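# Three robots push a crate into a taped floor outline

## Task

Using any number of the robots, push the crate until it rests flat on the floor within the taped outline and aligned with it. A crate that tips over means failure, and so does any robot that falls or is left leaning. At the end the robots must release the crate and back away, because a crate that stays in place only while a robot holds it does not count.

## Robot and tools

Robots: r1, r2 and r3 are identical Hello Robot Stretch 3 units. Each has a two-wheel differential base (0.33 m long, 0.34 m wide, with a passive omni wheel at the rear), a lift on a mast, and a telescoping arm that reaches out to the robot's RIGHT side. The base cannot move sideways. To move the gripper forward you drive the base. A spin on the spot pivots about a point midway between the drive wheels, 0.05 m behind the front edge. With the arm retracted and the wrist folded, a spin sweeps a radius of 0.28 m.

Frames: every robot reports in its own frames. In the base frame the origin is on the floor between the drive wheels, x points forward, y left and z up. hand_pose is given in this frame, at the point where the closed fingertips meet. The odometry frame is the base frame as it was when the scene began. Because each robot uses its own frames, the only way to tell where the robots are relative to each other is from images, lidar_m, wrist_depth_mm and head_depth_mm.

execute_actions: "actions" is a list holding a single action, or an empty list if you only want the state and images. The action is keyed by robot name. Each robot entry can contain:
- "base": exactly one command. {"translate_m": d} is a straight drive of d metres (-1 to 1, forward positive). {"rotate_rad": d} is a turn on the spot of d radians (-3.2 to 3.2, left/counter-clockwise positive). Both are offsets measured from the base position in the latest reported state.
- "joints": absolute targets, by name. lift_m 0 to 1.1 (arm height on the mast). arm_m 0 to 0.52 (extension). wrist_yaw_rad -1.345 to 4.42 (0 is along the arm, positive swings toward the front, 3.0 folds over the base). wrist_pitch_rad -1.57 to 0.451 (0 is level, negative tips the fingertips down). wrist_roll_rad -2.911 to 2.911. gripper_m -0.089 to 0.179 (larger is wider). head_pan_rad -3.953 to 1.73 (0 is forward, positive left, -1.57 looks along the arm). head_tilt_rad -1.53 to 0.419 (negative looks down).
- "contact_limits": {"arm_m": effort percent 1 to 100}. The arm motion stops with contact_stop when its effort reaches that level. Lower values are gentler, but a value set too low stops the arm immediately.

All the motions in one action start at the same moment. A single action runs for at most 15 s. "cameras" lists the images you want: left out or ["all"] gives every camera, [] gives none. Camera names follow the pattern r1_head_camera, r1_nav_camera, r1_wrist_camera, and so on. An unknown key, an unknown camera or an out-of-range number gets the whole call rejected, and nothing moves. A joint or robot you leave out of an action may keep pushing toward its earlier target.

wait: {"seconds": 0 to 10}. It adds no commands and returns the state and images.

zoom_image: {"camera": name, "region": [x0, y0, x1, y1]} in pixels of that camera's most recent full image, measured from its top-left corner. The region can be at most 504 by 504.

finished_scene: {"scene": n} closes the current scene for good. Call it only after the crate is in place and the robots are clear. If a call reports a stop, the remaining calls in that reply are skipped.

Result lines:
- base_status and joint_status: how each commanded motion ended. "done" means on target; for the base it means the wheels turned the full amount, even if they slipped. "off_target" means something is blocking it and it is still pushing. After contact_stop, time_out or torque_fault the old target is dropped. An arm or lift that reports contact_stop goes slack until you command it again.
- on_its_own: anything the current call did not command; "held at" is the target being held, not the actual position.
- motor_effort: percent of maximum, with the peak in brackets. The readings have bias and noise. On the wheels, positive means pushing forward.
- lidar_m: 12 distances in 30-degree sectors, starting straight ahead and going counter-clockwise (4th is left, 7th behind, 10th right). The scan plane sits 0.17 m above the floor and covers 0.15 to 12 m. "-" means nothing was detected.
- wrist_depth_mm (45 to 1000) and head_depth_mm (280 to 4000, with the image sideways): 7x7 grids of median depth, read from the top left.
- base_odometry: counts wheel turns only, so slip shows up as travel. turned_by_wheels and turned_by_imu give the rotation since the last result.
- base_tilt: forward and right lean in degrees, with a fixed offset of up to about 4 degrees.
- contact_limits: the limit in force, the default and the maximum.

Speed: the base reaches 0.30 m/s and 1.9 rad/s only when the arm is stowed (lift_m under 0.30, arm_m under 0.03, wrist_yaw_rad over 2.54). Otherwise it is held to 0.10 m/s and 0.63 rad/s. Two robots given the same drive command can end up as much as 2.5 cm apart per metre.

Things to avoid:
- Robots pressing into each other: any drive after two bases touch counts as a hard press and ends the run. No state line reports robot-to-robot contact.
- Tipping the crate.
- Tipping a robot. Pushing with the gripper above about 0.45 m, pushing a second time after a contact_stop, or driving while the gripper is snagged can each cause it. If base_tilt shows a lean, pull the gripper free, undo the last move in small steps, and lower lift_m to about 0.2.
- Hitting the robot's own body when folding or unfolding the wrist: do it only with lift_m between 0.32 and 0.95, wrist_pitch_rad at -0.4 and roll near 0. Keep pitch at -0.5 or lower whenever yaw is below -0.4.
- Long hard pushes with the wrist. These cause a torque_fault, which leaves the wrist limp for 10 s.

A loose object may occasionally get nudged by an outside disturbance.

Each tool is called after "Emit:" as name([rows], argument=value, ...), one row to a line, values as JSON.

## Session

Emit:
execute_actions(actions=[])

Scene clock: 0.00 s.
r1.base_odometry: x=+0.000 y=+0.000 heading=+0.000 (m, m, rad; r1's odometry frame)
r1.turned_by_wheels: +0.000 (rad since the last result)
r1.turned_by_imu: +0.000 (rad since the last result)
r1.base_tilt: forward=+1.9 right=-1.0 (deg)
r1.lidar_m: 2.95 0.76 0.76 2.47 2.45 2.21 0.93 0.94 1.16 2.34 2.30 2.49
r1.head_depth_mm: 1925 2917 3129 3201 3182 3013 2107 / 1908 2951 3505 3566 3550 3099 2121 / 1900 2883 3416 3408 3395 3158 2116 / 1900 2912 3254 3194 3282 3131 2113 / 1885 2856 3047 3099 3081 2992 2131 / 1860 2843 2923 2935 2911 2889 2118 / 1868 2730 2744 2782 2746 2842 2139
r1.base_status: not commanded
r1.joint_positions: lift_m=+0.412 arm_m=+0.003 wrist_yaw_rad=+2.801 wrist_pitch_rad=-0.469 wrist_roll_rad=-0.005 gripper_m=+0.037 head_pan_rad=-0.020 head_tilt_rad=-0.016
r1.joint_status: not commanded
r1.motor_effort: left_wheel=+0 right_wheel=+0 lift_m=+30 arm_m=+0 wrist_yaw_rad=-1 wrist_pitch_rad=+5 wrist_roll_rad=+0 gripper_m=+0 head_pan_rad=+0 head_tilt_rad=+1 (%)
r1.hand_pose: x=+0.0516 y=+0.0573 z=+0.4136 quat_wxyz=(+0.279, +0.704, +0.046, +0.652) (m; r1's base frame)
r1.wrist_depth_mm: - - - - - - - / - - - - - 758 - / - - - - 886 816 - / 960 988 925 897 893 856 823 / 791 - 764 731 740 700 680 / 672 - 676 616 617 602 595 / 575 563 556 550 527 521 519
r2.base_odometry: x=+0.000 y=+0.000 heading=+0.000 (m, m, rad; r2's odometry frame)
r2.turned_by_wheels: +0.000 (rad since the last result)
r2.turned_by_imu: +0.000 (rad since the last result)
r2.base_tilt: forward=+0.2 right=+0.9 (deg)
r2.lidar_m: 0.92 0.95 1.29 3.35 4.28 1.79 1.41 1.12 2.12 3.92 1.34 0.96
r2.head_depth_mm: 884 877 880 873 871 869 868 / 881 880 879 874 871 873 868 / 882 877 875 875 873 872 870 / 879 876 873 870 870 868 867 / 879 878 875 876 870 870 863 / 882 879 872 872 870 870 864 / 875 876 871 872 865 863 864
r2.base_status: not commanded
r2.joint_positions: lift_m=+0.328 arm_m=-0.001 wrist_yaw_rad=+2.928 wrist_pitch_rad=-0.574 wrist_roll_rad=-0.009 gripper_m=+0.037 head_pan_rad=-0.004 head_tilt_rad=-0.017
r2.joint_status: not commanded
r2.motor_effort: left_wheel=+1 right_wheel=+0 lift_m=+32 arm_m=-1 wrist_yaw_rad=+1 wrist_pitch_rad=+4 wrist_roll_rad=+1 gripper_m=+0 head_pan_rad=+0 head_tilt_rad=+2 (%)
r2.hand_pose: x=+0.0216 y=+0.0536 z=+0.3074 quat_wxyz=(+0.271, +0.692, +0.128, +0.656) (m; r2's base frame)
r2.wrist_depth_mm: - - - - - - 803 / 833 - 864 860 888 900 803 / 693 - 701 717 713 730 737 / 582 590 590 604 604 609 612 / 508 512 - 537 538 527 530 / 458 - - 453 447 461 467 / - - - - 407 412 413
r3.base_odometry: x=+0.000 y=+0.000 heading=+0.000 (m, m, rad; r3's odometry frame)
r3.turned_by_wheels: +0.000 (rad since the last result)
r3.turned_by_imu: +0.000 (rad since the last result)
r3.base_tilt: forward=+0.4 right=-0.6 (deg)
r3.lidar_m: 2.37 2.37 2.90 1.56 1.65 1.78 2.37 2.38 2.87 2.86 2.87 2.65
r3.head_depth_mm: 1919 2526 2488 2475 2445 2449 2369 / 1900 2477 2444 2461 2412 2399 2371 / 1870 2429 2406 2413 2373 2365 2357 / 1860 2415 2374 2359 2330 2312 2307 / 1830 2356 2333 2305 2299 2289 2245 / 1820 2333 2310 2294 2270 2254 2254 / 1817 2299 2253 2268 2256 2227 2214
r3.base_status: not commanded
r3.joint_positions: lift_m=+0.354 arm_m=-0.001 wrist_yaw_rad=+3.018 wrist_pitch_rad=-0.521 wrist_roll_rad=+0.014 gripper_m=+0.037 head_pan_rad=-0.006 head_tilt_rad=+0.013
r3.joint_status: not commanded
r3.motor_effort: left_wheel=+0 right_wheel=+0 lift_m=+25 arm_m=+0 wrist_yaw_rad=+1 wrist_pitch_rad=+6 wrist_roll_rad=+0 gripper_m=+1 head_pan_rad=+0 head_tilt_rad=+3 (%)
r3.hand_pose: x=+0.0047 y=+0.0642 z=+0.3447 quat_wxyz=(+0.225, +0.697, +0.138, +0.666) (m; r3's base frame)
r3.wrist_depth_mm: - - - - - - - / - - - - - - - / 895 887 886 903 887 929 913 / 721 725 738 723 727 738 738 / 617 621 - 622 639 620 619 / 530 535 - 552 551 539 546 / 475 - - - 471 476 476
pictures: r1_head_camera (sideways: a quarter turn clockwise sets it upright), r1_nav_camera (sideways: a quarter turn counterclockwise sets it upright), r1_wrist_camera, r2_head_camera (sideways: a quarter turn clockwise sets it upright), r2_nav_camera (sideways: a quarter turn counterclockwise sets it upright), r2_wrist_camera, r3_head_camera (sideways: a quarter turn clockwise sets it upright), r3_nav_camera (sideways: a quarter turn counterclockwise sets it upright), r3_wrist_camera
Images, in order (width x height): r1_head_camera 896x504, r1_nav_camera 672x504, r1_wrist_camera 644x364, r2_head_camera 896x504, r2_nav_camera 672x504, r2_wrist_camera 644x364, r3_head_camera 896x504, r3_nav_camera 672x504, r3_wrist_camera 644x364.

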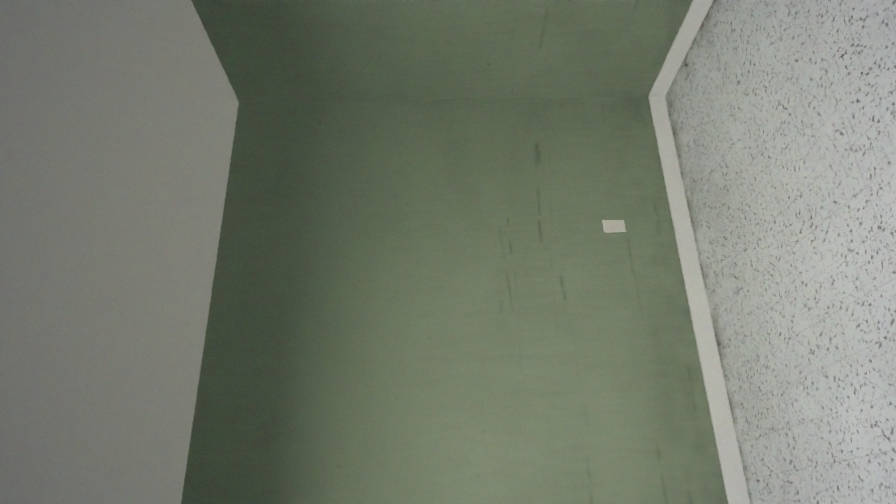

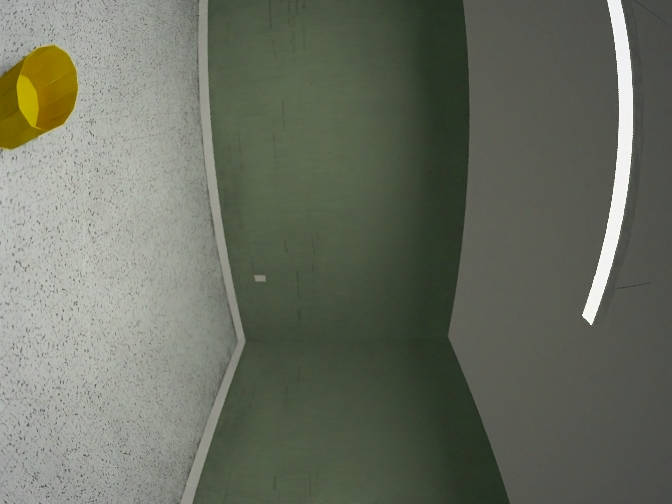

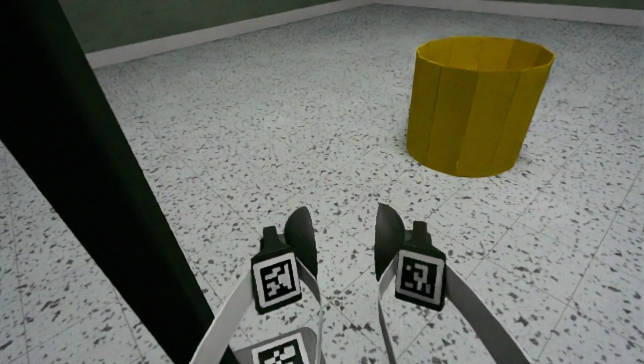

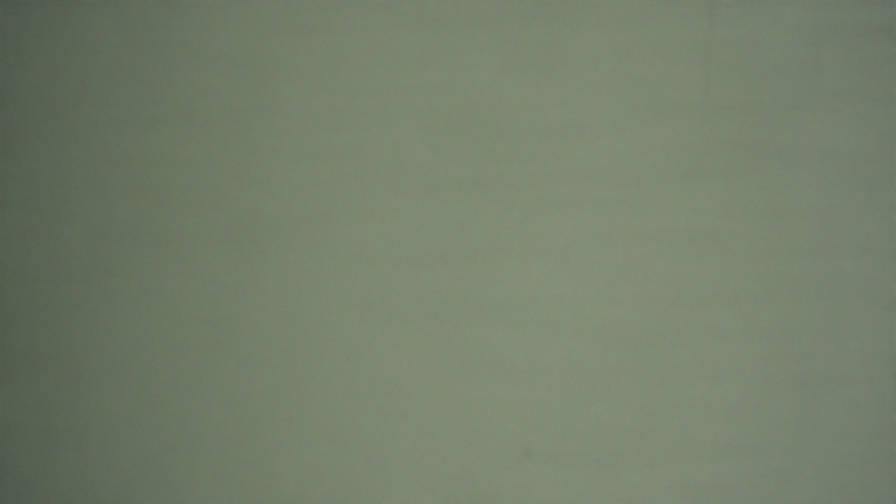

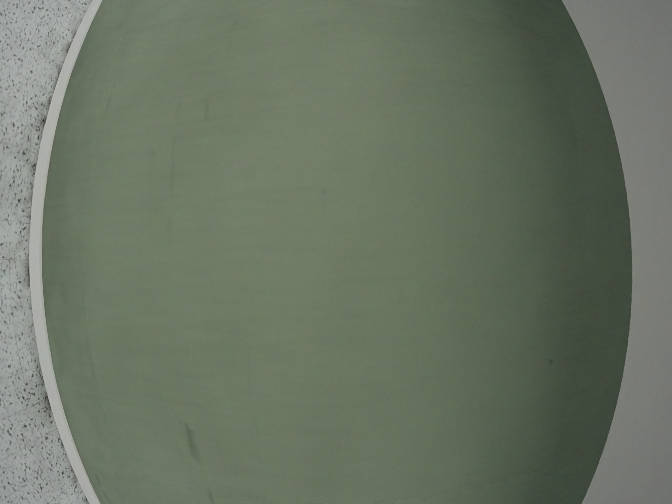

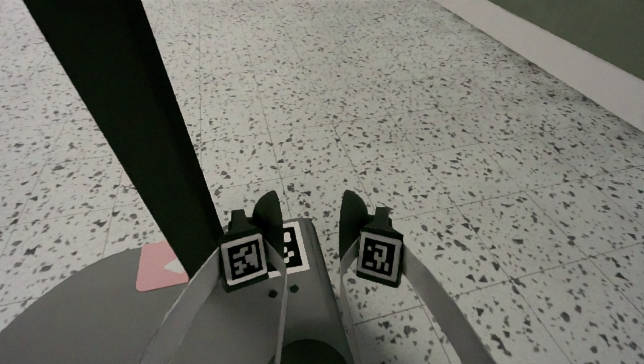

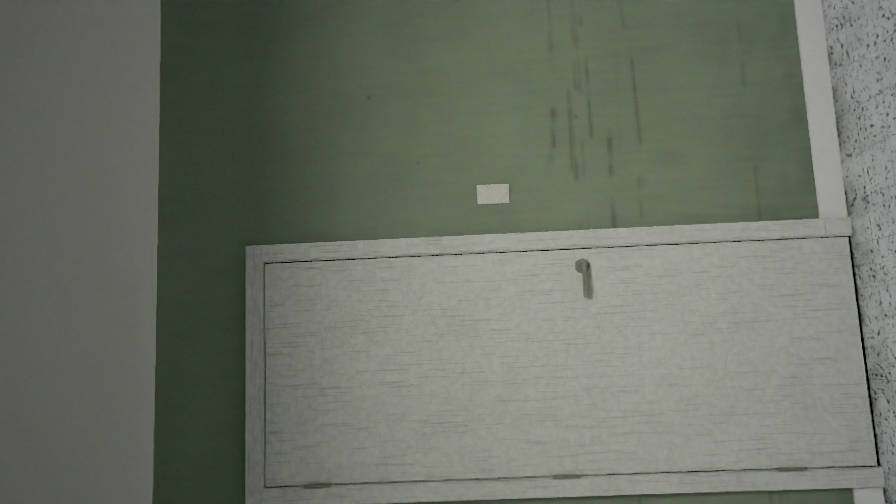

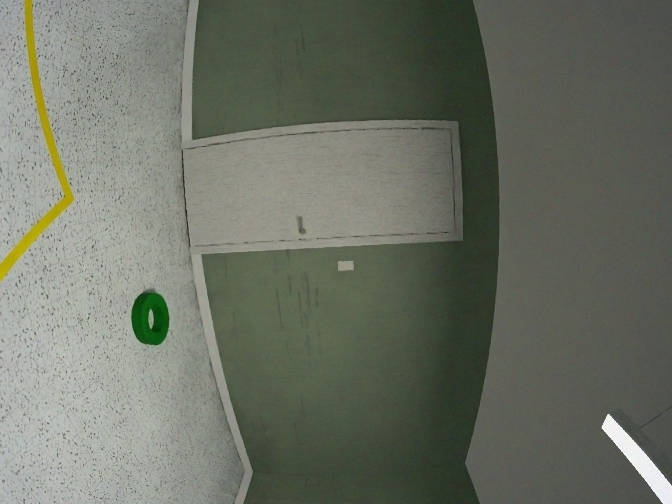

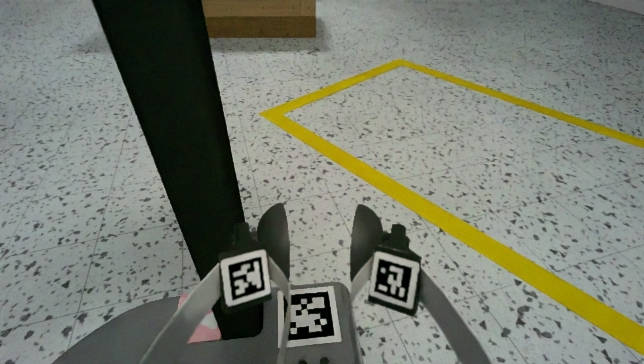

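Emit:
execute_actions([
  {"r1":{"joints":{"head_pan_rad":-3.0,"head_tilt_rad":-0.7,"wrist_pitch_rad":-0.4,"wrist_yaw_rad":3.0}},"r2":{"joints":{"head_pan_rad":-3.0,"head_tilt_rad":-0.7,"wrist_pitch_rad":-0.4,"wrist_yaw_rad":3.0}},"r3":{"joints":{"head_pan_rad":1.2,"head_tilt_rad":-0.8,"wrist_pitch_rad":-0.4,"wrist_yaw_rad":3.0}}},
], cameras=["r1_nav_camera","r2_nav_camera","r3_nav_camera","r3_head_camera"])

Scene clock: 6.33 s.
r1.base_odometry: x=+0.000 y=+0.000 heading=+0.000 (m, m, rad; r1's odometry frame)
r1.turned_by_wheels: +0.000 (rad since the last result)
r1.turned_by_imu: +0.000 (rad since the last result)
r1.base_tilt: forward=+1.8 right=-1.0 (deg)
r1.lidar_m: 2.96 0.76 0.77 2.47 2.45 2.21 0.93 0.94 1.16 2.34 2.31 2.49
r1.head_depth_mm: 3900 3885 2694 2072 1641 1369 1169 / - - 2773 2057 1641 1360 1173 / - - 2697 1986 1539 1367 1193 / - - 2703 1431 1394 1362 1167 / - - 2695 1423 1404 1361 1172 / - 3551 2737 1420 1400 1367 1160 / - - 2691 1424 1401 1366 1168
r1.base_status: not commanded
r1.joint_positions: lift_m=+0.412 arm_m=+0.003 wrist_yaw_rad=+2.997 wrist_pitch_rad=-0.421 wrist_roll_rad=-0.005 gripper_m=+0.037 head_pan_rad=-2.993 head_tilt_rad=-0.691
r1.joint_status: all done
r1.motor_effort: left_wheel=+1(0) right_wheel=+1(0) lift_m=+30(30) arm_m=+0(0) wrist_yaw_rad=+2(1) wrist_pitch_rad=+8(9) wrist_roll_rad=+0(0) gripper_m=+0(0) head_pan_rad=-2(29) head_tilt_rad=-4(25) (%)
r1.hand_pose: x=+0.0110 y=+0.0738 z=+0.4241 quat_wxyz=(+0.197, +0.698, +0.098, +0.681) (m; r1's base frame)
r1.wrist_depth_mm: - - - - - - - / - - - - - 944 888 / - - - - - 798 675 / - - 999 973 949 819 766 / 843 828 - 781 783 753 719 / 703 689 - 641 623 638 604 / 598 594 569 567 564 535 531
r2.base_odometry: x=+0.000 y=+0.000 heading=+0.000 (m, m, rad; r2's odometry frame)
r2.turned_by_wheels: +0.000 (rad since the last result)
r2.turned_by_imu: -0.001 (rad since the last result)
r2.base_tilt: forward=+0.2 right=+0.8 (deg)
r2.lidar_m: 0.92 0.95 1.28 3.34 4.27 1.79 1.40 1.13 2.12 3.91 1.34 0.97
r2.head_depth_mm: 3164 3413 2666 2067 1659 1403 1205 / 3232 3466 2645 2046 1677 1408 1218 / 3268 3481 2677 2088 1679 1404 1212 / 3304 3554 1989 1958 1672 1416 1210 / 3382 3689 1915 1627 1641 1419 1214 / 3358 3609 2609 1460 1566 1416 1217 / 3458 3712 2736 1517 1619 1422 1219
r2.base_status: not commanded
r2.joint_positions: lift_m=+0.328 arm_m=-0.001 wrist_yaw_rad=+2.998 wrist_pitch_rad=-0.421 wrist_roll_rad=-0.009 gripper_m=+0.037 head_pan_rad=-2.993 head_tilt_rad=-0.691
r2.joint_status: all done
r2.motor_effort: left_wheel=+1(1) right_wheel=+0(1) lift_m=+32(31) arm_m=-1(1) wrist_yaw_rad=+2(1) wrist_pitch_rad=+6(7) wrist_roll_rad=+1(1) gripper_m=+0(1) head_pan_rad=-5(48) head_tilt_rad=-4(32) (%)
r2.hand_pose: x=+0.0109 y=+0.0778 z=+0.3400 quat_wxyz=(+0.197, +0.697, +0.099, +0.682) (m; r2's base frame)
r2.wrist_depth_mm: - - - - - - 848 / - - - - - - 845 / 899 883 932 924 932 927 861 / 711 715 713 734 736 757 758 / 593 600 - 606 618 611 604 / 509 511 - 528 507 513 521 / 450 - - - 448 450 454
r3.base_odometry: x=+0.000 y=+0.000 heading=+0.000 (m, m, rad; r3's odometry frame)
r3.turned_by_wheels: +0.000 (rad since the last result)
r3.turned_by_imu: -0.001 (rad since the last result)
r3.base_tilt: forward=+0.4 right=-0.6 (deg)
r3.lidar_m: 2.37 2.38 2.91 1.56 1.65 1.78 2.37 2.37 2.87 2.86 2.88 2.66
r3.head_depth_mm: 2787 2880 2214 1792 1505 1299 1140 / 3146 2956 2230 1810 1519 1300 1150 / 3609 2996 2276 1818 1530 1315 1151 / 3936 3032 2297 1861 1547 1324 1162 / - 3086 2332 1864 1554 1334 1171 / - 3143 1854 1862 1573 1347 1181 / - 3191 1738 1837 1588 1356 1211
r3.base_status: not commanded
r3.joint_positions: lift_m=+0.354 arm_m=-0.001 wrist_yaw_rad=+3.003 wrist_pitch_rad=-0.423 wrist_roll_rad=+0.014 gripper_m=+0.037 head_pan_rad=+1.193 head_tilt_rad=-0.789
r3.joint_status: all done
r3.motor_effort: left_wheel=+0(1) right_wheel=+0(0) lift_m=+25(25) arm_m=+0(0) wrist_yaw_rad=-3(5) wrist_pitch_rad=+11(10) wrist_roll_rad=+0(0) gripper_m=+0(0) head_pan_rad=+4(57) head_tilt_rad=-4(36) (%)
r3.hand_pose: x=+0.0097 y=+0.0772 z=+0.3661 quat_wxyz=(+0.197, +0.704, +0.099, +0.675) (m; r3's base frame)
r3.wrist_depth_mm: - - - - - - - / - - - - - - - / - - - - - - - / 840 845 856 845 850 857 861 / 676 685 - 693 725 692 712 / 579 580 - 587 605 592 598 / 506 508 - 528 508 516 514
pictures: r1_nav_camera (sideways: a quarter turn counterclockwise sets it upright), r2_nav_camera (sideways: a quarter turn counterclockwise sets it upright), r3_head_camera (sideways: a quarter turn clockwise sets it upright), r3_nav_camera (sideways: a quarter turn counterclockwise sets it upright)
Images, in order (width x height): r1_nav_camera 672x504, r2_nav_camera 672x504, r3_head_camera 896x504, r3_nav_camera 672x504.

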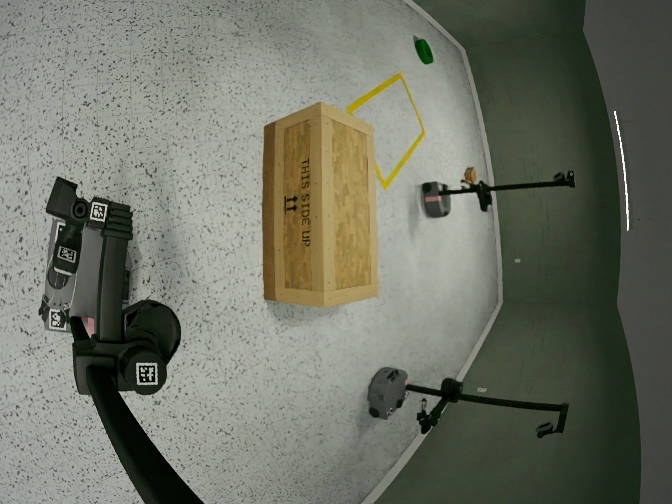

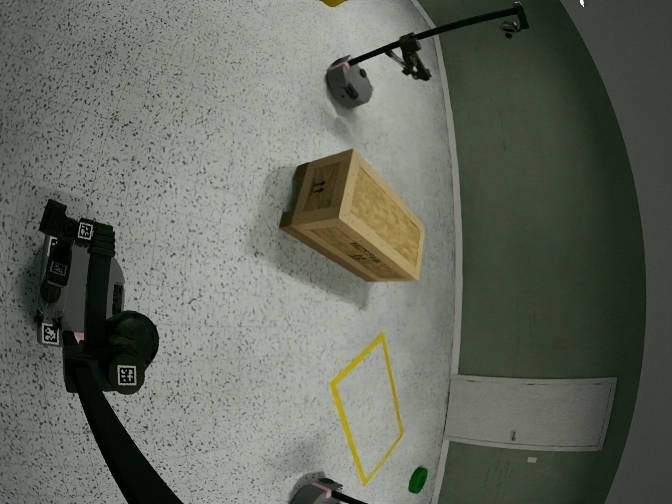

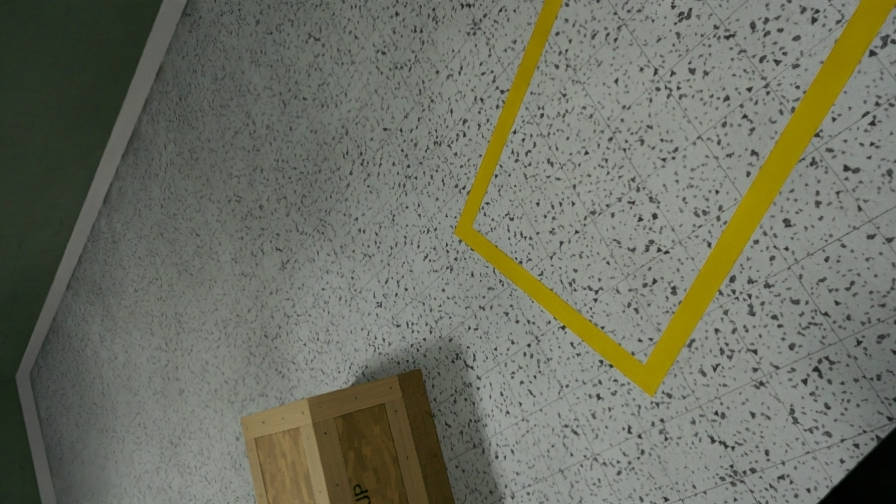

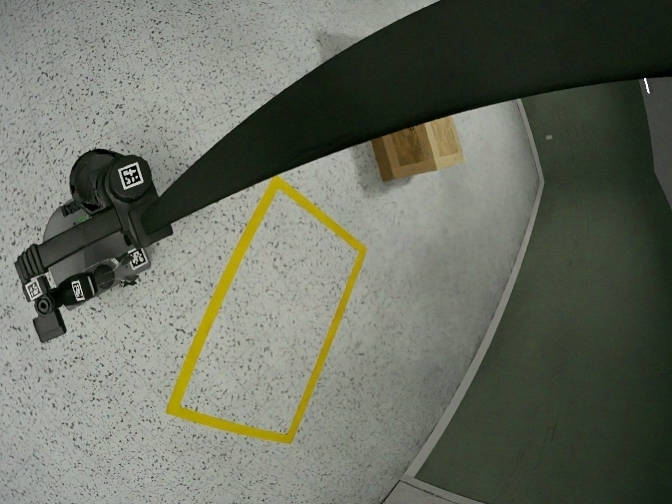

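Emit:
execute_actions([
  {"r1":{"joints":{"lift_m":0.25,"head_pan_rad":-2.75,"head_tilt_rad":-0.85}},"r2":{"joints":{"lift_m":0.25,"head_pan_rad":-2.9}},"r3":{"joints":{"lift_m":0.25,"head_pan_rad":0.6,"head_tilt_rad":-1.0}}},
], cameras=["r1_head_camera","r2_head_camera","r3_head_camera"])

Scene clock: 54.97 s.
r1.base_odometry: x=+0.000 y=+0.000 heading=+0.000 (m, m, rad; r1's odometry frame)
r1.turned_by_wheels: +0.000 (rad since the last result)
r1.turned_by_imu: +0.000 (rad since the last result)
r1.base_tilt: forward=+1.9 right=-1.0 (deg)
r1.lidar_m: 2.95 0.76 0.76 2.47 2.45 2.21 0.93 0.94 1.16 2.32 2.31 2.49
r1.head_depth_mm: 3948 2825 2163 1735 1481 1270 1124 / 3948 2753 1490 1323 1465 1273 1165 / 3871 2743 1479 1338 1461 1272 1154 / 3760 2724 1488 1378 1471 1268 1163 / 3849 2717 1479 1433 1455 1263 1136 / 3887 2740 1480 1504 1463 1260 1114 / 3843 2727 2107 1643 1459 1261 1117
r1.base_status: not commanded
r1.joint_positions: lift_m=+0.250 arm_m=+0.003 wrist_yaw_rad=+2.998 wrist_pitch_rad=-0.420 wrist_roll_rad=-0.005 gripper_m=+0.037 head_pan_rad=-2.757 head_tilt_rad=-0.839
r1.joint_status: all done
r1.motor_effort: left_wheel=+0(0) right_wheel=+0(1) lift_m=+21(24) arm_m=+1(1) wrist_yaw_rad=+2(2) wrist_pitch_rad=+8(8) wrist_roll_rad=+0(0) gripper_m=+0(0) head_pan_rad=+3(16) head_tilt_rad=-5(15) (%)
r1.hand_pose: x=+0.0109 y=+0.0740 z=+0.2627 quat_wxyz=(+0.197, +0.698, +0.098, +0.681) (m; r1's base frame)
r1.wrist_depth_mm: - - - - - - 592 / - - - - - 766 630 / - 996 946 920 881 764 664 / 739 737 708 679 675 639 636 / 596 580 - 548 564 520 510 / 485 497 - - - 438 440 / 434 - - - 388 384 372
r2.base_odometry: x=+0.000 y=+0.000 heading=+0.000 (m, m, rad; r2's odometry frame)
r2.turned_by_wheels: +0.000 (rad since the last result)
r2.turned_by_imu: -0.001 (rad since the last result)
r2.base_tilt: forward=+0.2 right=+0.9 (deg)
r2.lidar_m: 0.92 0.95 1.28 3.35 4.27 1.80 1.41 1.12 2.12 3.93 1.34 0.96
r2.head_depth_mm: 3179 3382 2670 2064 1662 1399 1209 / 3259 3455 2663 2066 1665 1395 1213 / 3328 3532 2495 2019 1679 1414 1212 / 3335 3587 1912 1732 1682 1411 1208 / 3444 3701 1918 1503 1596 1406 1216 / 3492 3705 2700 1511 1635 1418 1216 / 3604 3802 2722 1957 1696 1414 1221
r2.base_status: not commanded
r2.joint_positions: lift_m=+0.250 arm_m=-0.001 wrist_yaw_rad=+2.998 wrist_pitch_rad=-0.419 wrist_roll_rad=-0.009 gripper_m=+0.037 head_pan_rad=-2.907 head_tilt_rad=-0.691
r2.joint_status: all done
r2.motor_effort: left_wheel=+0(1) right_wheel=+0(0) lift_m=+26(28) arm_m=-1(1) wrist_yaw_rad=+2(1) wrist_pitch_rad=+6(6) wrist_roll_rad=+1(1) gripper_m=+0(0) head_pan_rad=+4(15) head_tilt_rad=-3(3) (%)
r2.hand_pose: x=+0.0108 y=+0.0780 z=+0.2626 quat_wxyz=(+0.196, +0.697, +0.098, +0.683) (m; r2's base frame)
r2.wrist_depth_mm: - - - - - - 828 / - - - - - - 839 / 769 754 768 789 794 794 795 / 594 600 613 612 621 612 621 / 488 492 - 535 520 515 513 / 437 - - - 416 436 434 / - - - - 375 378 379
r3.base_odometry: x=+0.000 y=+0.000 heading=+0.000 (m, m, rad; r3's odometry frame)
r3.turned_by_wheels: +0.000 (rad since the last result)
r3.turned_by_imu: -0.001 (rad since the last result)
r3.base_tilt: forward=+0.4 right=-0.6 (deg)
r3.lidar_m: 2.37 2.38 2.90 1.56 1.65 1.78 2.36 2.38 2.87 2.85 2.87 2.66
r3.head_depth_mm: 2197 2025 1735 1511 1338 1203 1094 / 2281 2051 1751 1520 1353 1212 1102 / 2346 2082 1766 1539 1358 1219 1106 / 2420 2084 1793 1563 1371 1225 1129 / 2516 2114 1808 1567 1388 1240 1128 / 2583 2167 1824 1580 1393 1247 1130 / 2667 2178 1838 1594 1402 1258 1136
r3.base_status: not commanded
r3.joint_positions: lift_m=+0.250 arm_m=-0.001 wrist_yaw_rad=+3.003 wrist_pitch_rad=-0.421 wrist_roll_rad=+0.014 gripper_m=+0.037 head_pan_rad=+0.607 head_tilt_rad=-0.987
r3.joint_status: all done
r3.motor_effort: left_wheel=+0(1) right_wheel=+0(0) lift_m=+21(21) arm_m=+0(0) wrist_yaw_rad=-2(3) wrist_pitch_rad=+10(11) wrist_roll_rad=+0(0) gripper_m=-1(0) head_pan_rad=-5(46) head_tilt_rad=-5(21) (%)
r3.hand_pose: x=+0.0098 y=+0.0774 z=+0.2621 quat_wxyz=(+0.197, +0.704, +0.098, +0.675) (m; r3's base frame)
r3.wrist_depth_mm: - - - - - - - / - - - - - - - / 859 859 867 868 883 893 885 / 667 667 667 673 680 677 677 / 537 545 - 545 580 552 556 / 466 491 - - 481 466 469 / - - - - 400 406 403
pictures: r1_head_camera (sideways: a quarter turn clockwise sets it upright), r2_head_camera (sideways: a quarter turn clockwise sets it upright), r3_head_camera (sideways: a quarter turn clockwise sets it upright)
Images, in order (width x height): r1_head_camera 896x504, r2_head_camera 896x504, r3_head_camera 896x504.

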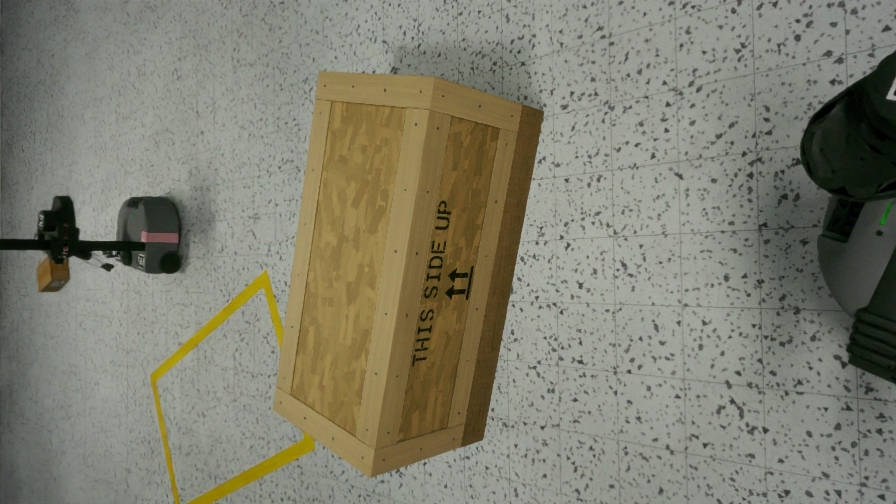

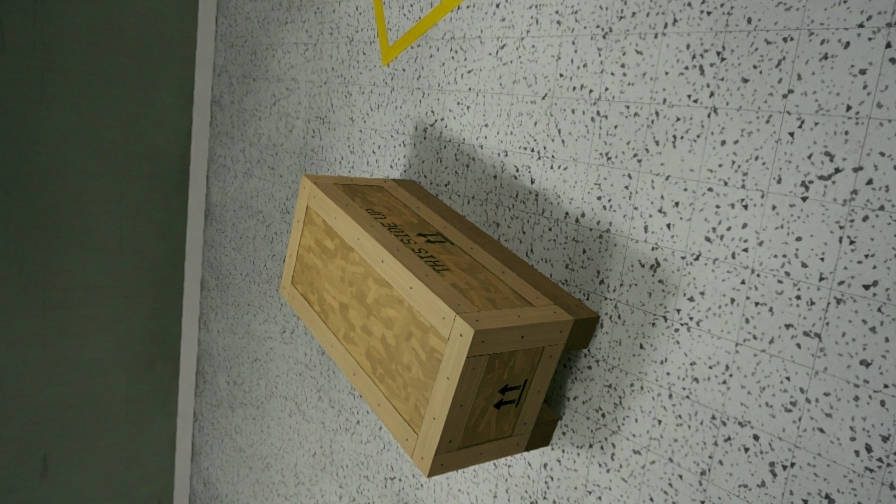

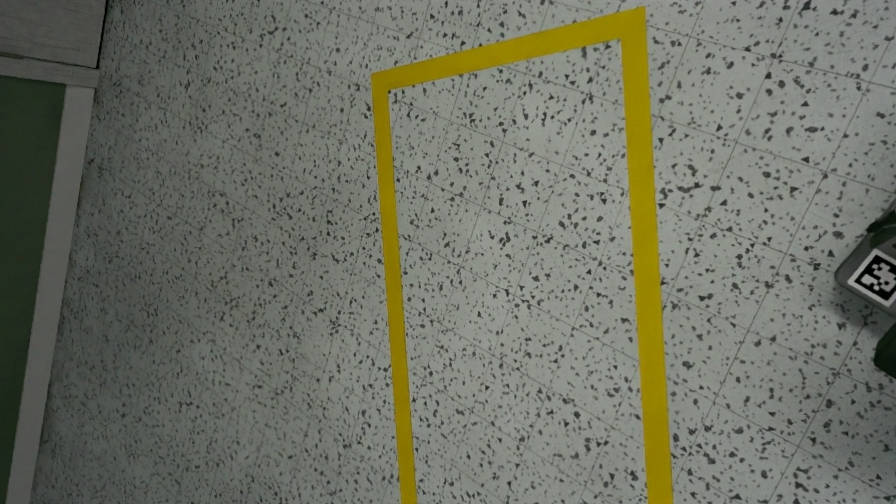

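Emit:
execute_actions([
  {"r1":{"base":{"rotate_rad":-2.025},"joints":{"head_pan_rad":0,"head_tilt_rad":-1.0}},"r2":{"base":{"rotate_rad":0.04}}},
], cameras=[])

Emit:
execute_actions([
  {"r1":{"base":{"translate_m":0.9}},"r2":{"base":{"translate_m":-0.9},"joints":{"head_pan_rad":0,"head_tilt_rad":-1.0}},"r3":{"base":{"translate_m":-0.5},"joints":{"head_pan_rad":0.9,"head_tilt_rad":-0.65}}},
], cameras=[])

Emit:
execute_actions([
  {"r1":{"base":{"rotate_rad":-0.967}},"r2":{"base":{"rotate_rad":-1.87}}},
], cameras=["r1_head_camera","r2_head_camera","r3_head_camera","r1_nav_camera"])

Scene clock: 101.37 s.
r1.base_odometry: x=+0.000 y=+0.000 heading=-2.025 (m, m, rad; r1's odometry frame)
r1.turned_by_wheels: -2.025 (rad since the last result)
r1.turned_by_imu: -2.024 (rad since the last result)
r1.base_tilt: forward=+1.9 right=-1.0 (deg)
r1.lidar_m: 2.74 2.31 2.30 2.60 2.93 0.76 0.80 2.45 2.44 2.21 0.93 0.95
r1.head_depth_mm: 2615 2125 1319 1468 1371 1215 1101 / 2600 2129 1717 1554 1349 1215 1112 / 2581 2120 1769 1545 1361 1215 1114 / 2582 2101 1778 1526 1358 1211 1104 / 2578 2112 1756 1535 1355 1203 1107 / 2497 2099 1770 1529 1347 1208 1085 / 2375 2089 1778 1536 1345 1205 1086
r1.base_status: done
r1.joint_positions: lift_m=+0.250 arm_m=+0.003 wrist_yaw_rad=+2.998 wrist_pitch_rad=-0.420 wrist_roll_rad=-0.005 gripper_m=+0.037 head_pan_rad=-0.007 head_tilt_rad=-0.988
r1.joint_status: all done
r1.motor_effort: left_wheel=+4(15) right_wheel=-2(9) lift_m=+20(21) arm_m=+0(0) wrist_yaw_rad=+3(1) wrist_pitch_rad=+8(8) wrist_roll_rad=+0(0) gripper_m=+0(0) head_pan_rad=+3(31) head_tilt_rad=-5(16) (%)
r1.hand_pose: x=+0.0109 y=+0.0740 z=+0.2627 quat_wxyz=(+0.197, +0.698, +0.098, +0.681) (m; r1's base frame)
r1.wrist_depth_mm: - - - - - - - / - - - - - - - / - - 952 913 858 828 812 / 773 736 692 677 667 664 635 / 601 584 - 551 560 529 527 / 502 497 - - - 442 440 / 438 - - - 385 375 378
r2.base_odometry: x=+0.000 y=+0.000 heading=+0.040 (m, m, rad; r2's odometry frame)
r2.turned_by_wheels: +0.040 (rad since the last result)
r2.turned_by_imu: +0.039 (rad since the last result)
r2.base_tilt: forward=+0.2 right=+0.8 (deg)
r2.lidar_m: 0.92 0.96 1.34 3.89 4.32 1.79 1.31 1.12 2.21 3.36 1.28 0.95
r2.head_depth_mm: 3150 3398 2680 2061 1661 1407 1208 / 3277 3494 2661 2053 1663 1416 1214 / 3305 3591 1986 1956 1660 1413 1211 / 3367 3659 1906 1610 1629 1402 1215 / 3476 3717 2619 1494 1583 1410 1217 / 3531 3779 2740 1572 1643 1414 1220 / 3655 - 2722 2020 1683 1411 1220
r2.base_status: done
r2.joint_positions: lift_m=+0.250 arm_m=-0.001 wrist_yaw_rad=+2.998 wrist_pitch_rad=-0.419 wrist_roll_rad=-0.009 gripper_m=+0.037 head_pan_rad=-2.907 head_tilt_rad=-0.692
r2.joint_status: not commanded
r2.motor_effort: left_wheel=-1(8) right_wheel=+2(7) lift_m=+26(26) arm_m=-1(1) wrist_yaw_rad=+2(2) wrist_pitch_rad=+6(6) wrist_roll_rad=+1(1) gripper_m=+0(0) head_pan_rad=+4(4) head_tilt_rad=-4(3) (%)
r2.hand_pose: x=+0.0108 y=+0.0780 z=+0.2626 quat_wxyz=(+0.196, +0.697, +0.098, +0.683) (m; r2's base frame)
r2.wrist_depth_mm: - - - - - - 866 / - - - - - - 867 / 764 736 786 767 801 798 794 / 600 604 610 609 611 638 628 / 492 500 - 528 517 513 517 / 438 - - - 419 436 433 / - - - - 374 377 378
r3.base_odometry: x=+0.000 y=+0.000 heading=+0.000 (m, m, rad; r3's odometry frame)
r3.turned_by_wheels: +0.000 (rad since the last result)
r3.turned_by_imu: -0.001 (rad since the last result)
r3.base_tilt: forward=+0.4 right=-0.6 (deg)
r3.lidar_m: 2.37 2.38 2.91 1.56 1.65 1.78 2.36 2.38 2.88 2.86 2.87 2.66
r3.head_depth_mm: 2198 2019 1738 1503 1340 1205 1095 / 2267 2058 1752 1522 1353 1215 1101 / 2339 2084 1762 1535 1360 1223 1112 / 2412 2100 1781 1562 1366 1230 1131 / 2531 2116 1803 1573 1382 1238 1129 / 2595 2155 1821 1583 1394 1245 1131 / 2670 2180 1850 1597 1403 1258 1138
r3.base_status: not commanded
r3.joint_positions: lift_m=+0.250 arm_m=-0.001 wrist_yaw_rad=+3.003 wrist_pitch_rad=-0.421 wrist_roll_rad=+0.014 gripper_m=+0.037 head_pan_rad=+0.607 head_tilt_rad=-0.987
r3.joint_status: not commanded
r3.motor_effort: left_wheel=+0(0) right_wheel=+0(0) lift_m=+21(21) arm_m=+0(0) wrist_yaw_rad=-1(2) wrist_pitch_rad=+10(10) wrist_roll_rad=+0(0) gripper_m=+1(0) head_pan_rad=-5(4) head_tilt_rad=-4(7) (%)
r3.hand_pose: x=+0.0098 y=+0.0774 z=+0.2621 quat_wxyz=(+0.197, +0.704, +0.098, +0.675) (m; r3's base frame)
r3.wrist_depth_mm: - - - - - - - / - - - - - - - / 846 848 891 864 868 887 887 / 665 670 673 675 682 679 685 / 539 546 - 553 569 553 559 / 468 490 - - 483 468 466 / - - - - 402 403 405
pictures: none
No camera images: the call's "cameras" was empty. Leave "cameras" out to get every camera's image.

Scene clock: 106.13 s.
r1.base_odometry: x=-0.395 y=-0.809 heading=-2.025 (m, m, rad; r1's odometry frame)
r1.turned_by_wheels: +0.000 (rad since the last result)
r1.turned_by_imu: -0.002 (rad since the last result)
r1.base_tilt: forward=+1.9 right=-1.0 (deg)
r1.lidar_m: 2.04 1.71 1.71 1.91 3.15 1.68 1.62 3.03 0.67 0.46 0.44 3.78
r1.head_depth_mm: 2589 2102 1787 1553 1356 1220 1087 / 2613 2129 1793 1537 1357 1209 1112 / 2499 2111 1785 1530 1352 1218 1120 / 2402 2095 1774 1527 1349 1209 1115 / 2177 2098 1781 1524 1356 1212 1108 / 1962 2089 1776 1525 1356 1201 1093 / 1776 1973 1753 1532 1348 1203 1092
r1.base_status: done
r1.joint_positions: lift_m=+0.250 arm_m=+0.003 wrist_yaw_rad=+2.998 wrist_pitch_rad=-0.419 wrist_roll_rad=-0.005 gripper_m=+0.037 head_pan_rad=-0.007 head_tilt_rad=-0.989
r1.joint_status: not commanded
r1.motor_effort: left_wheel=+4(15) right_wheel=-2(5) lift_m=+21(21) arm_m=+0(0) wrist_yaw_rad=+0(1) wrist_pitch_rad=+8(8) wrist_roll_rad=+0(0) gripper_m=+0(0) head_pan_rad=+3(4) head_tilt_rad=-4(5) (%)
r1.hand_pose: x=+0.0108 y=+0.0740 z=+0.2627 quat_wxyz=(+0.196, +0.698, +0.098, +0.681) (m; r1's base frame)
r1.wrist_depth_mm: - - - - - - - / - - - - - - - / - 990 931 936 875 834 793 / 757 732 708 691 674 633 621 / 610 572 - 555 552 527 506 / 491 497 - - - 446 432 / 440 - - - 389 374 371
r2.base_odometry: x=-0.899 y=-0.036 heading=+0.040 (m, m, rad; r2's odometry frame)
r2.turned_by_wheels: +0.000 (rad since the last result)
r2.turned_by_imu: -0.008 (rad since the last result)
r2.base_tilt: forward=+0.2 right=+0.9 (deg)
r2.lidar_m: 1.82 1.89 2.62 1.06 4.08 2.99 0.85 0.49 0.42 2.36 2.56 1.88
r2.head_depth_mm: 1714 1949 1757 1536 1351 1226 1106 / 1701 1942 1771 1536 1361 1222 1112 / 1707 1961 1766 1541 1366 1220 1109 / 1715 1976 1771 1546 1363 1220 1112 / 1708 1965 1758 1553 1373 1232 1112 / 1706 1945 1781 1555 1376 1231 1115 / 1722 1962 1783 1556 1377 1235 1119
r2.base_status: done
r2.joint_positions: lift_m=+0.250 arm_m=-0.001 wrist_yaw_rad=+2.999 wrist_pitch_rad=-0.419 wrist_roll_rad=-0.009 gripper_m=+0.037 head_pan_rad=-0.007 head_tilt_rad=-0.989
r2.joint_status: all done
r2.motor_effort: left_wheel=-1(11) right_wheel=+1(6) lift_m=+26(26) arm_m=-1(1) wrist_yaw_rad=+1(2) wrist_pitch_rad=+6(6) wrist_roll_rad=+1(1) gripper_m=+0(0) head_pan_rad=+4(49) head_tilt_rad=-4(24) (%)
r2.hand_pose: x=+0.0107 y=+0.0780 z=+0.2626 quat_wxyz=(+0.196, +0.697, +0.099, +0.683) (m; r2's base frame)
r2.wrist_depth_mm: - - - - - - - / - - - - - - - / 745 734 767 786 794 794 791 / 596 592 606 611 625 617 616 / 494 495 - 533 510 515 518 / 434 - - - 418 432 433 / - - - - 372 375 379
r3.base_odometry: x=-0.500 y=+0.000 heading=+0.000 (m, m, rad; r3's odometry frame)
r3.turned_by_wheels: +0.000 (rad since the last result)
r3.turned_by_imu: +0.000 (rad since the last result)
r3.base_tilt: forward=+0.4 right=-0.5 (deg)
r3.lidar_m: 2.85 2.87 1.62 1.07 3.30 2.09 1.88 1.89 2.29 2.94 2.96 3.21
r3.head_depth_mm: 2682 2910 2769 2092 1683 1398 1200 / 2903 3131 2832 2127 1694 1411 1208 / 3116 3456 2851 2145 1707 1424 1215 / 3376 3647 2911 2161 1735 1430 1228 / 3688 - 3014 2202 1743 1440 1241 / - - 3020 1962 1763 1454 1242 / - - 2379 1802 1787 1467 1255
r3.base_status: done
r3.joint_positions: lift_m=+0.250 arm_m=-0.001 wrist_yaw_rad=+3.002 wrist_pitch_rad=-0.421 wrist_roll_rad=+0.014 gripper_m=+0.037 head_pan_rad=+0.893 head_tilt_rad=-0.655
r3.joint_status: all done
r3.motor_effort: left_wheel=+0(9) right_wheel=+0(9) lift_m=+22(22) arm_m=+0(0) wrist_yaw_rad=-2(1) wrist_pitch_rad=+10(10) wrist_roll_rad=+0(0) gripper_m=+0(1) head_pan_rad=+5(33) head_tilt_rad=+2(23) (%)
r3.hand_pose: x=+0.0099 y=+0.0774 z=+0.2621 quat_wxyz=(+0.197, +0.704, +0.098, +0.675) (m; r3's base frame)
r3.wrist_depth_mm: - - - - - - - / - - - - - - - / 837 863 861 856 863 871 881 / 665 671 674 672 676 673 680 / 542 546 - 555 580 550 556 / 463 493 - - 484 467 470 / - - - - 400 403 405
pictures: none
No camera images: the call's "cameras" was empty. Leave "cameras" out to get every camera's image.

Scene clock: 108.60 s.
r1.base_odometry: x=-0.395 y=-0.809 heading=-2.992 (m, m, rad; r1's odometry frame)
r1.turned_by_wheels: -0.967 (rad since the last result)
r1.turned_by_imu: -0.967 (rad since the last result)
r1.base_tilt: forward=+1.9 right=-1.0 (deg)
r1.lidar_m: 0.44 3.21 1.93 1.71 1.71 2.02 3.57 1.62 1.62 3.02 0.61 0.45
r1.head_depth_mm: 2348 2125 1806 1078 1036 1216 1099 / 2371 2096 1783 1075 1038 1212 1108 / 2600 2105 1789 1071 1043 1206 1112 / 2564 2107 1767 1485 1316 1211 1111 / 2583 2113 1770 1525 1357 1209 1111 / 2551 2092 1768 1528 1335 1209 1089 / 2560 2081 1766 1534 1349 1201 1089
r1.base_status: done
r1.joint_positions: lift_m=+0.250 arm_m=+0.003 wrist_yaw_rad=+2.998 wrist_pitch_rad=-0.419 wrist_roll_rad=-0.005 gripper_m=+0.037 head_pan_rad=-0.007 head_tilt_rad=-0.989
r1.joint_status: not commanded
r1.motor_effort: left_wheel=+3(14) right_wheel=-2(8) lift_m=+21(21) arm_m=+0(0) wrist_yaw_rad=+1(1) wrist_pitch_rad=+8(8) wrist_roll_rad=+0(0) gripper_m=+0(0) head_pan_rad=+3(2) head_tilt_rad=-4(4) (%)
r1.hand_pose: x=+0.0108 y=+0.0740 z=+0.2627 quat_wxyz=(+0.196, +0.698, +0.098, +0.681) (m; r1's base frame)
r1.wrist_depth_mm: - - - - - - - / - - - - - - - / - 996 914 918 863 819 807 / 769 740 689 688 662 636 630 / 589 575 - 546 555 522 515 / 497 496 - - - 447 430 / 432 - - - 388 380 380
r2.base_odometry: x=-0.899 y=-0.036 heading=-1.830 (m, m, rad; r2's odometry frame)
r2.turned_by_wheels: -1.870 (rad since the last result)
r2.turned_by_imu: -1.847 (rad since the last result)
r2.base_tilt: forward=+0.2 right=+0.9 (deg)
r2.lidar_m: 0.42 3.70 2.12 1.82 1.82 2.09 3.60 1.06 3.41 2.94 0.61 0.44
r2.head_depth_mm: 2468 2035 1756 1071 981 1203 1101 / 2498 2066 1762 1073 986 1205 1110 / 2512 2065 1762 1075 984 1188 1111 / 2491 2065 1772 1527 1343 1234 1114 / 2322 2076 1768 1558 1360 1230 1120 / 2321 2087 1786 1556 1374 1229 1115 / 2527 2097 1788 1550 1375 1229 1113
r2.base_status: done
r2.joint_positions: lift_m=+0.250 arm_m=-0.001 wrist_yaw_rad=+2.999 wrist_pitch_rad=-0.419 wrist_roll_rad=-0.009 gripper_m=+0.037 head_pan_rad=-0.007 head_tilt_rad=-0.989
r2.joint_status: not commanded
r2.motor_effort: left_wheel=+2(13) right_wheel=-2(7) lift_m=+26(26) arm_m=-1(2) wrist_yaw_rad=+1(1) wrist_pitch_rad=+6(6) wrist_roll_rad=+1(1) gripper_m=-1(0) head_pan_rad=+4(3) head_tilt_rad=-4(4) (%)
r2.hand_pose: x=+0.0107 y=+0.0780 z=+0.2626 quat_wxyz=(+0.196, +0.697, +0.099, +0.683) (m; r2's base frame)
r2.wrist_depth_mm: - - - - - - - / - - - - - - - / 762 728 766 768 778 803 795 / 594 593 605 612 619 613 627 / 491 503 - 538 515 513 515 / 443 - - - 418 430 435 / - - - - 372 378 376
r3.base_odometry: x=-0.500 y=+0.000 heading=+0.000 (m, m, rad; r3's odometry frame)
r3.turned_by_wheels: +0.000 (rad since the last result)
r3.turned_by_imu: +0.000 (rad since the last result)
r3.base_tilt: forward=+0.4 right=-0.6 (deg)
r3.lidar_m: 2.85 2.86 1.62 1.19 3.32 2.08 1.88 1.88 2.28 2.95 2.96 3.18
r3.head_depth_mm: 2683 2914 2804 2083 1676 1397 1202 / 2857 3174 2849 2125 1698 1410 1207 / 3084 3441 2883 2126 1709 1420 1219 / 3348 3697 2937 2183 1728 1436 1228 / 3689 - 2990 2205 1751 1450 1229 / - - 3033 1971 1766 1460 1248 / - - 2457 1806 1788 1466 1252
r3.base_status: not commanded
r3.joint_positions: lift_m=+0.250 arm_m=-0.001 wrist_yaw_rad=+3.002 wrist_pitch_rad=-0.421 wrist_roll_rad=+0.014 gripper_m=+0.037 head_pan_rad=+0.893 head_tilt_rad=-0.655
r3.joint_status: not commanded
r3.motor_effort: left_wheel=+0(0) right_wheel=+0(0) lift_m=+21(21) arm_m=+0(0) wrist_yaw_rad=-1(2) wrist_pitch_rad=+10(10) wrist_roll_rad=+0(0) gripper_m=-1(0) head_pan_rad=+4(4) head_tilt_rad=+2(3) (%)
r3.hand_pose: x=+0.0099 y=+0.0774 z=+0.2621 quat_wxyz=(+0.197, +0.704, +0.098, +0.675) (m; r3's base frame)
r3.wrist_depth_mm: - - - - - - - / - - - - - - - / 862 863 872 866 866 869 896 / 666 666 670 674 680 672 681 / 545 541 - 554 576 549 557 / 468 492 - - 485 463 473 / - - - - 401 405 407
pictures: r1_head_camera (sideways: a quarter turn clockwise sets it upright), r1_nav_camera (sideways: a quarter turn counterclockwise sets it upright), r2_head_camera (sideways: a quarter turn clockwise sets it upright), r3_head_camera (sideways: a quarter turn clockwise sets it upright)
Images, in order (width x height): r1_head_camera 896x504, r1_nav_camera 672x504, r2_head_camera 896x504, r3_head_camera 896x504.

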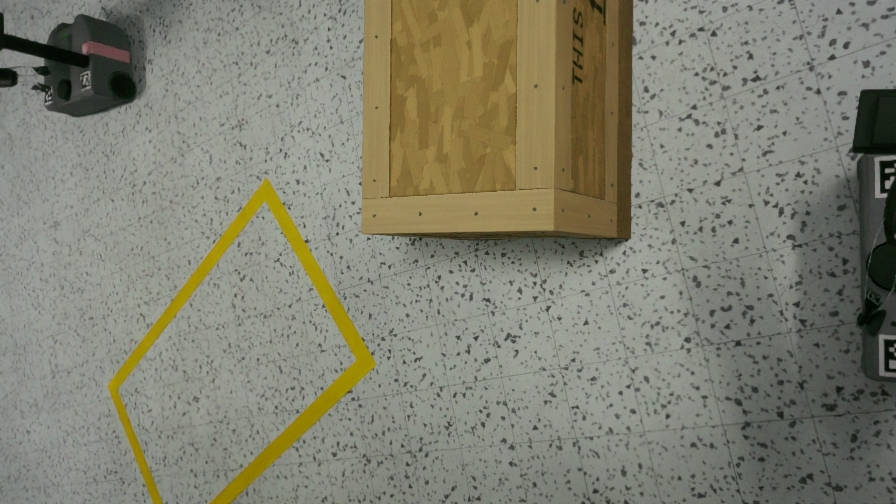

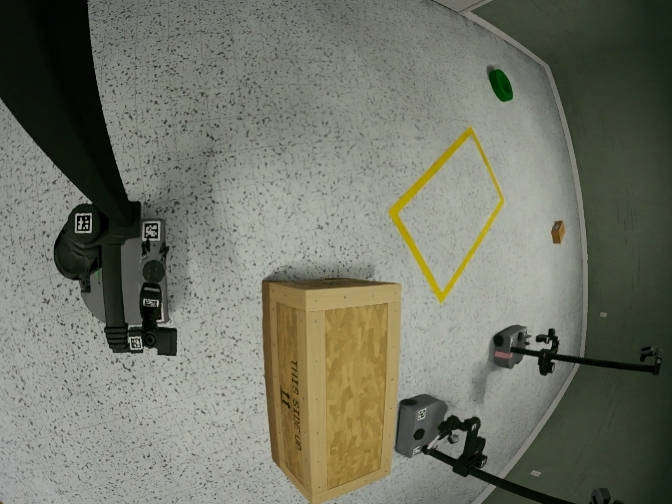

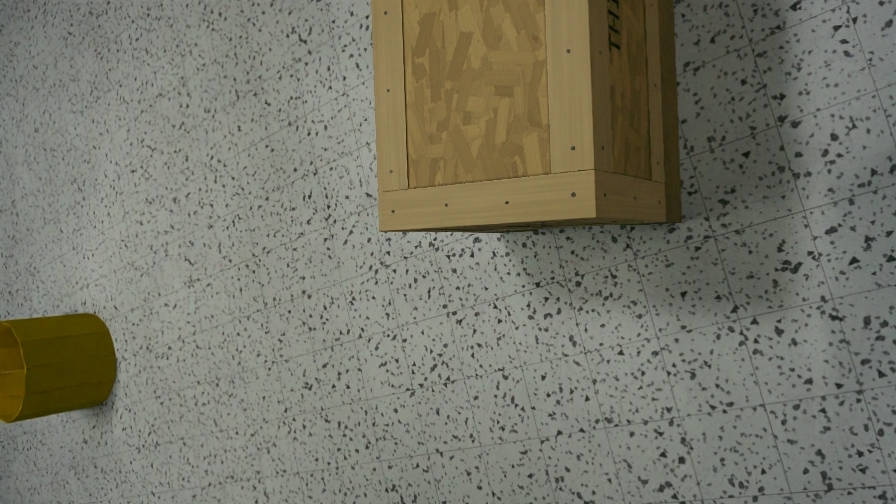

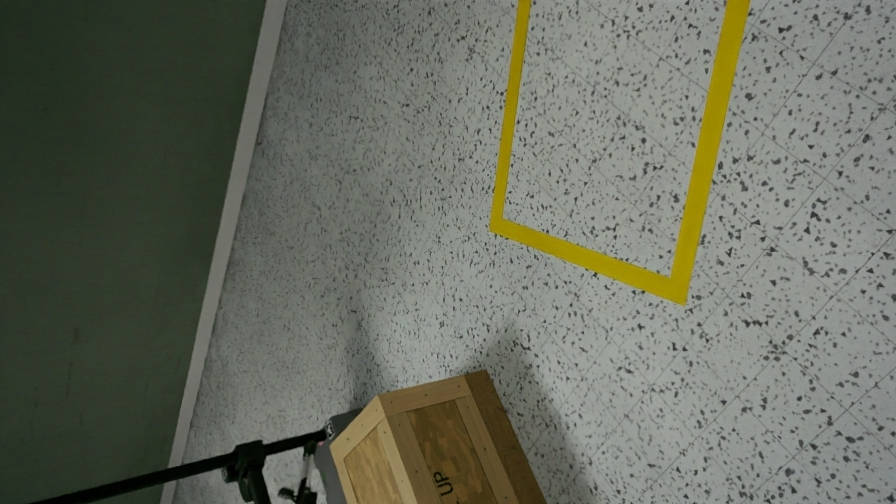

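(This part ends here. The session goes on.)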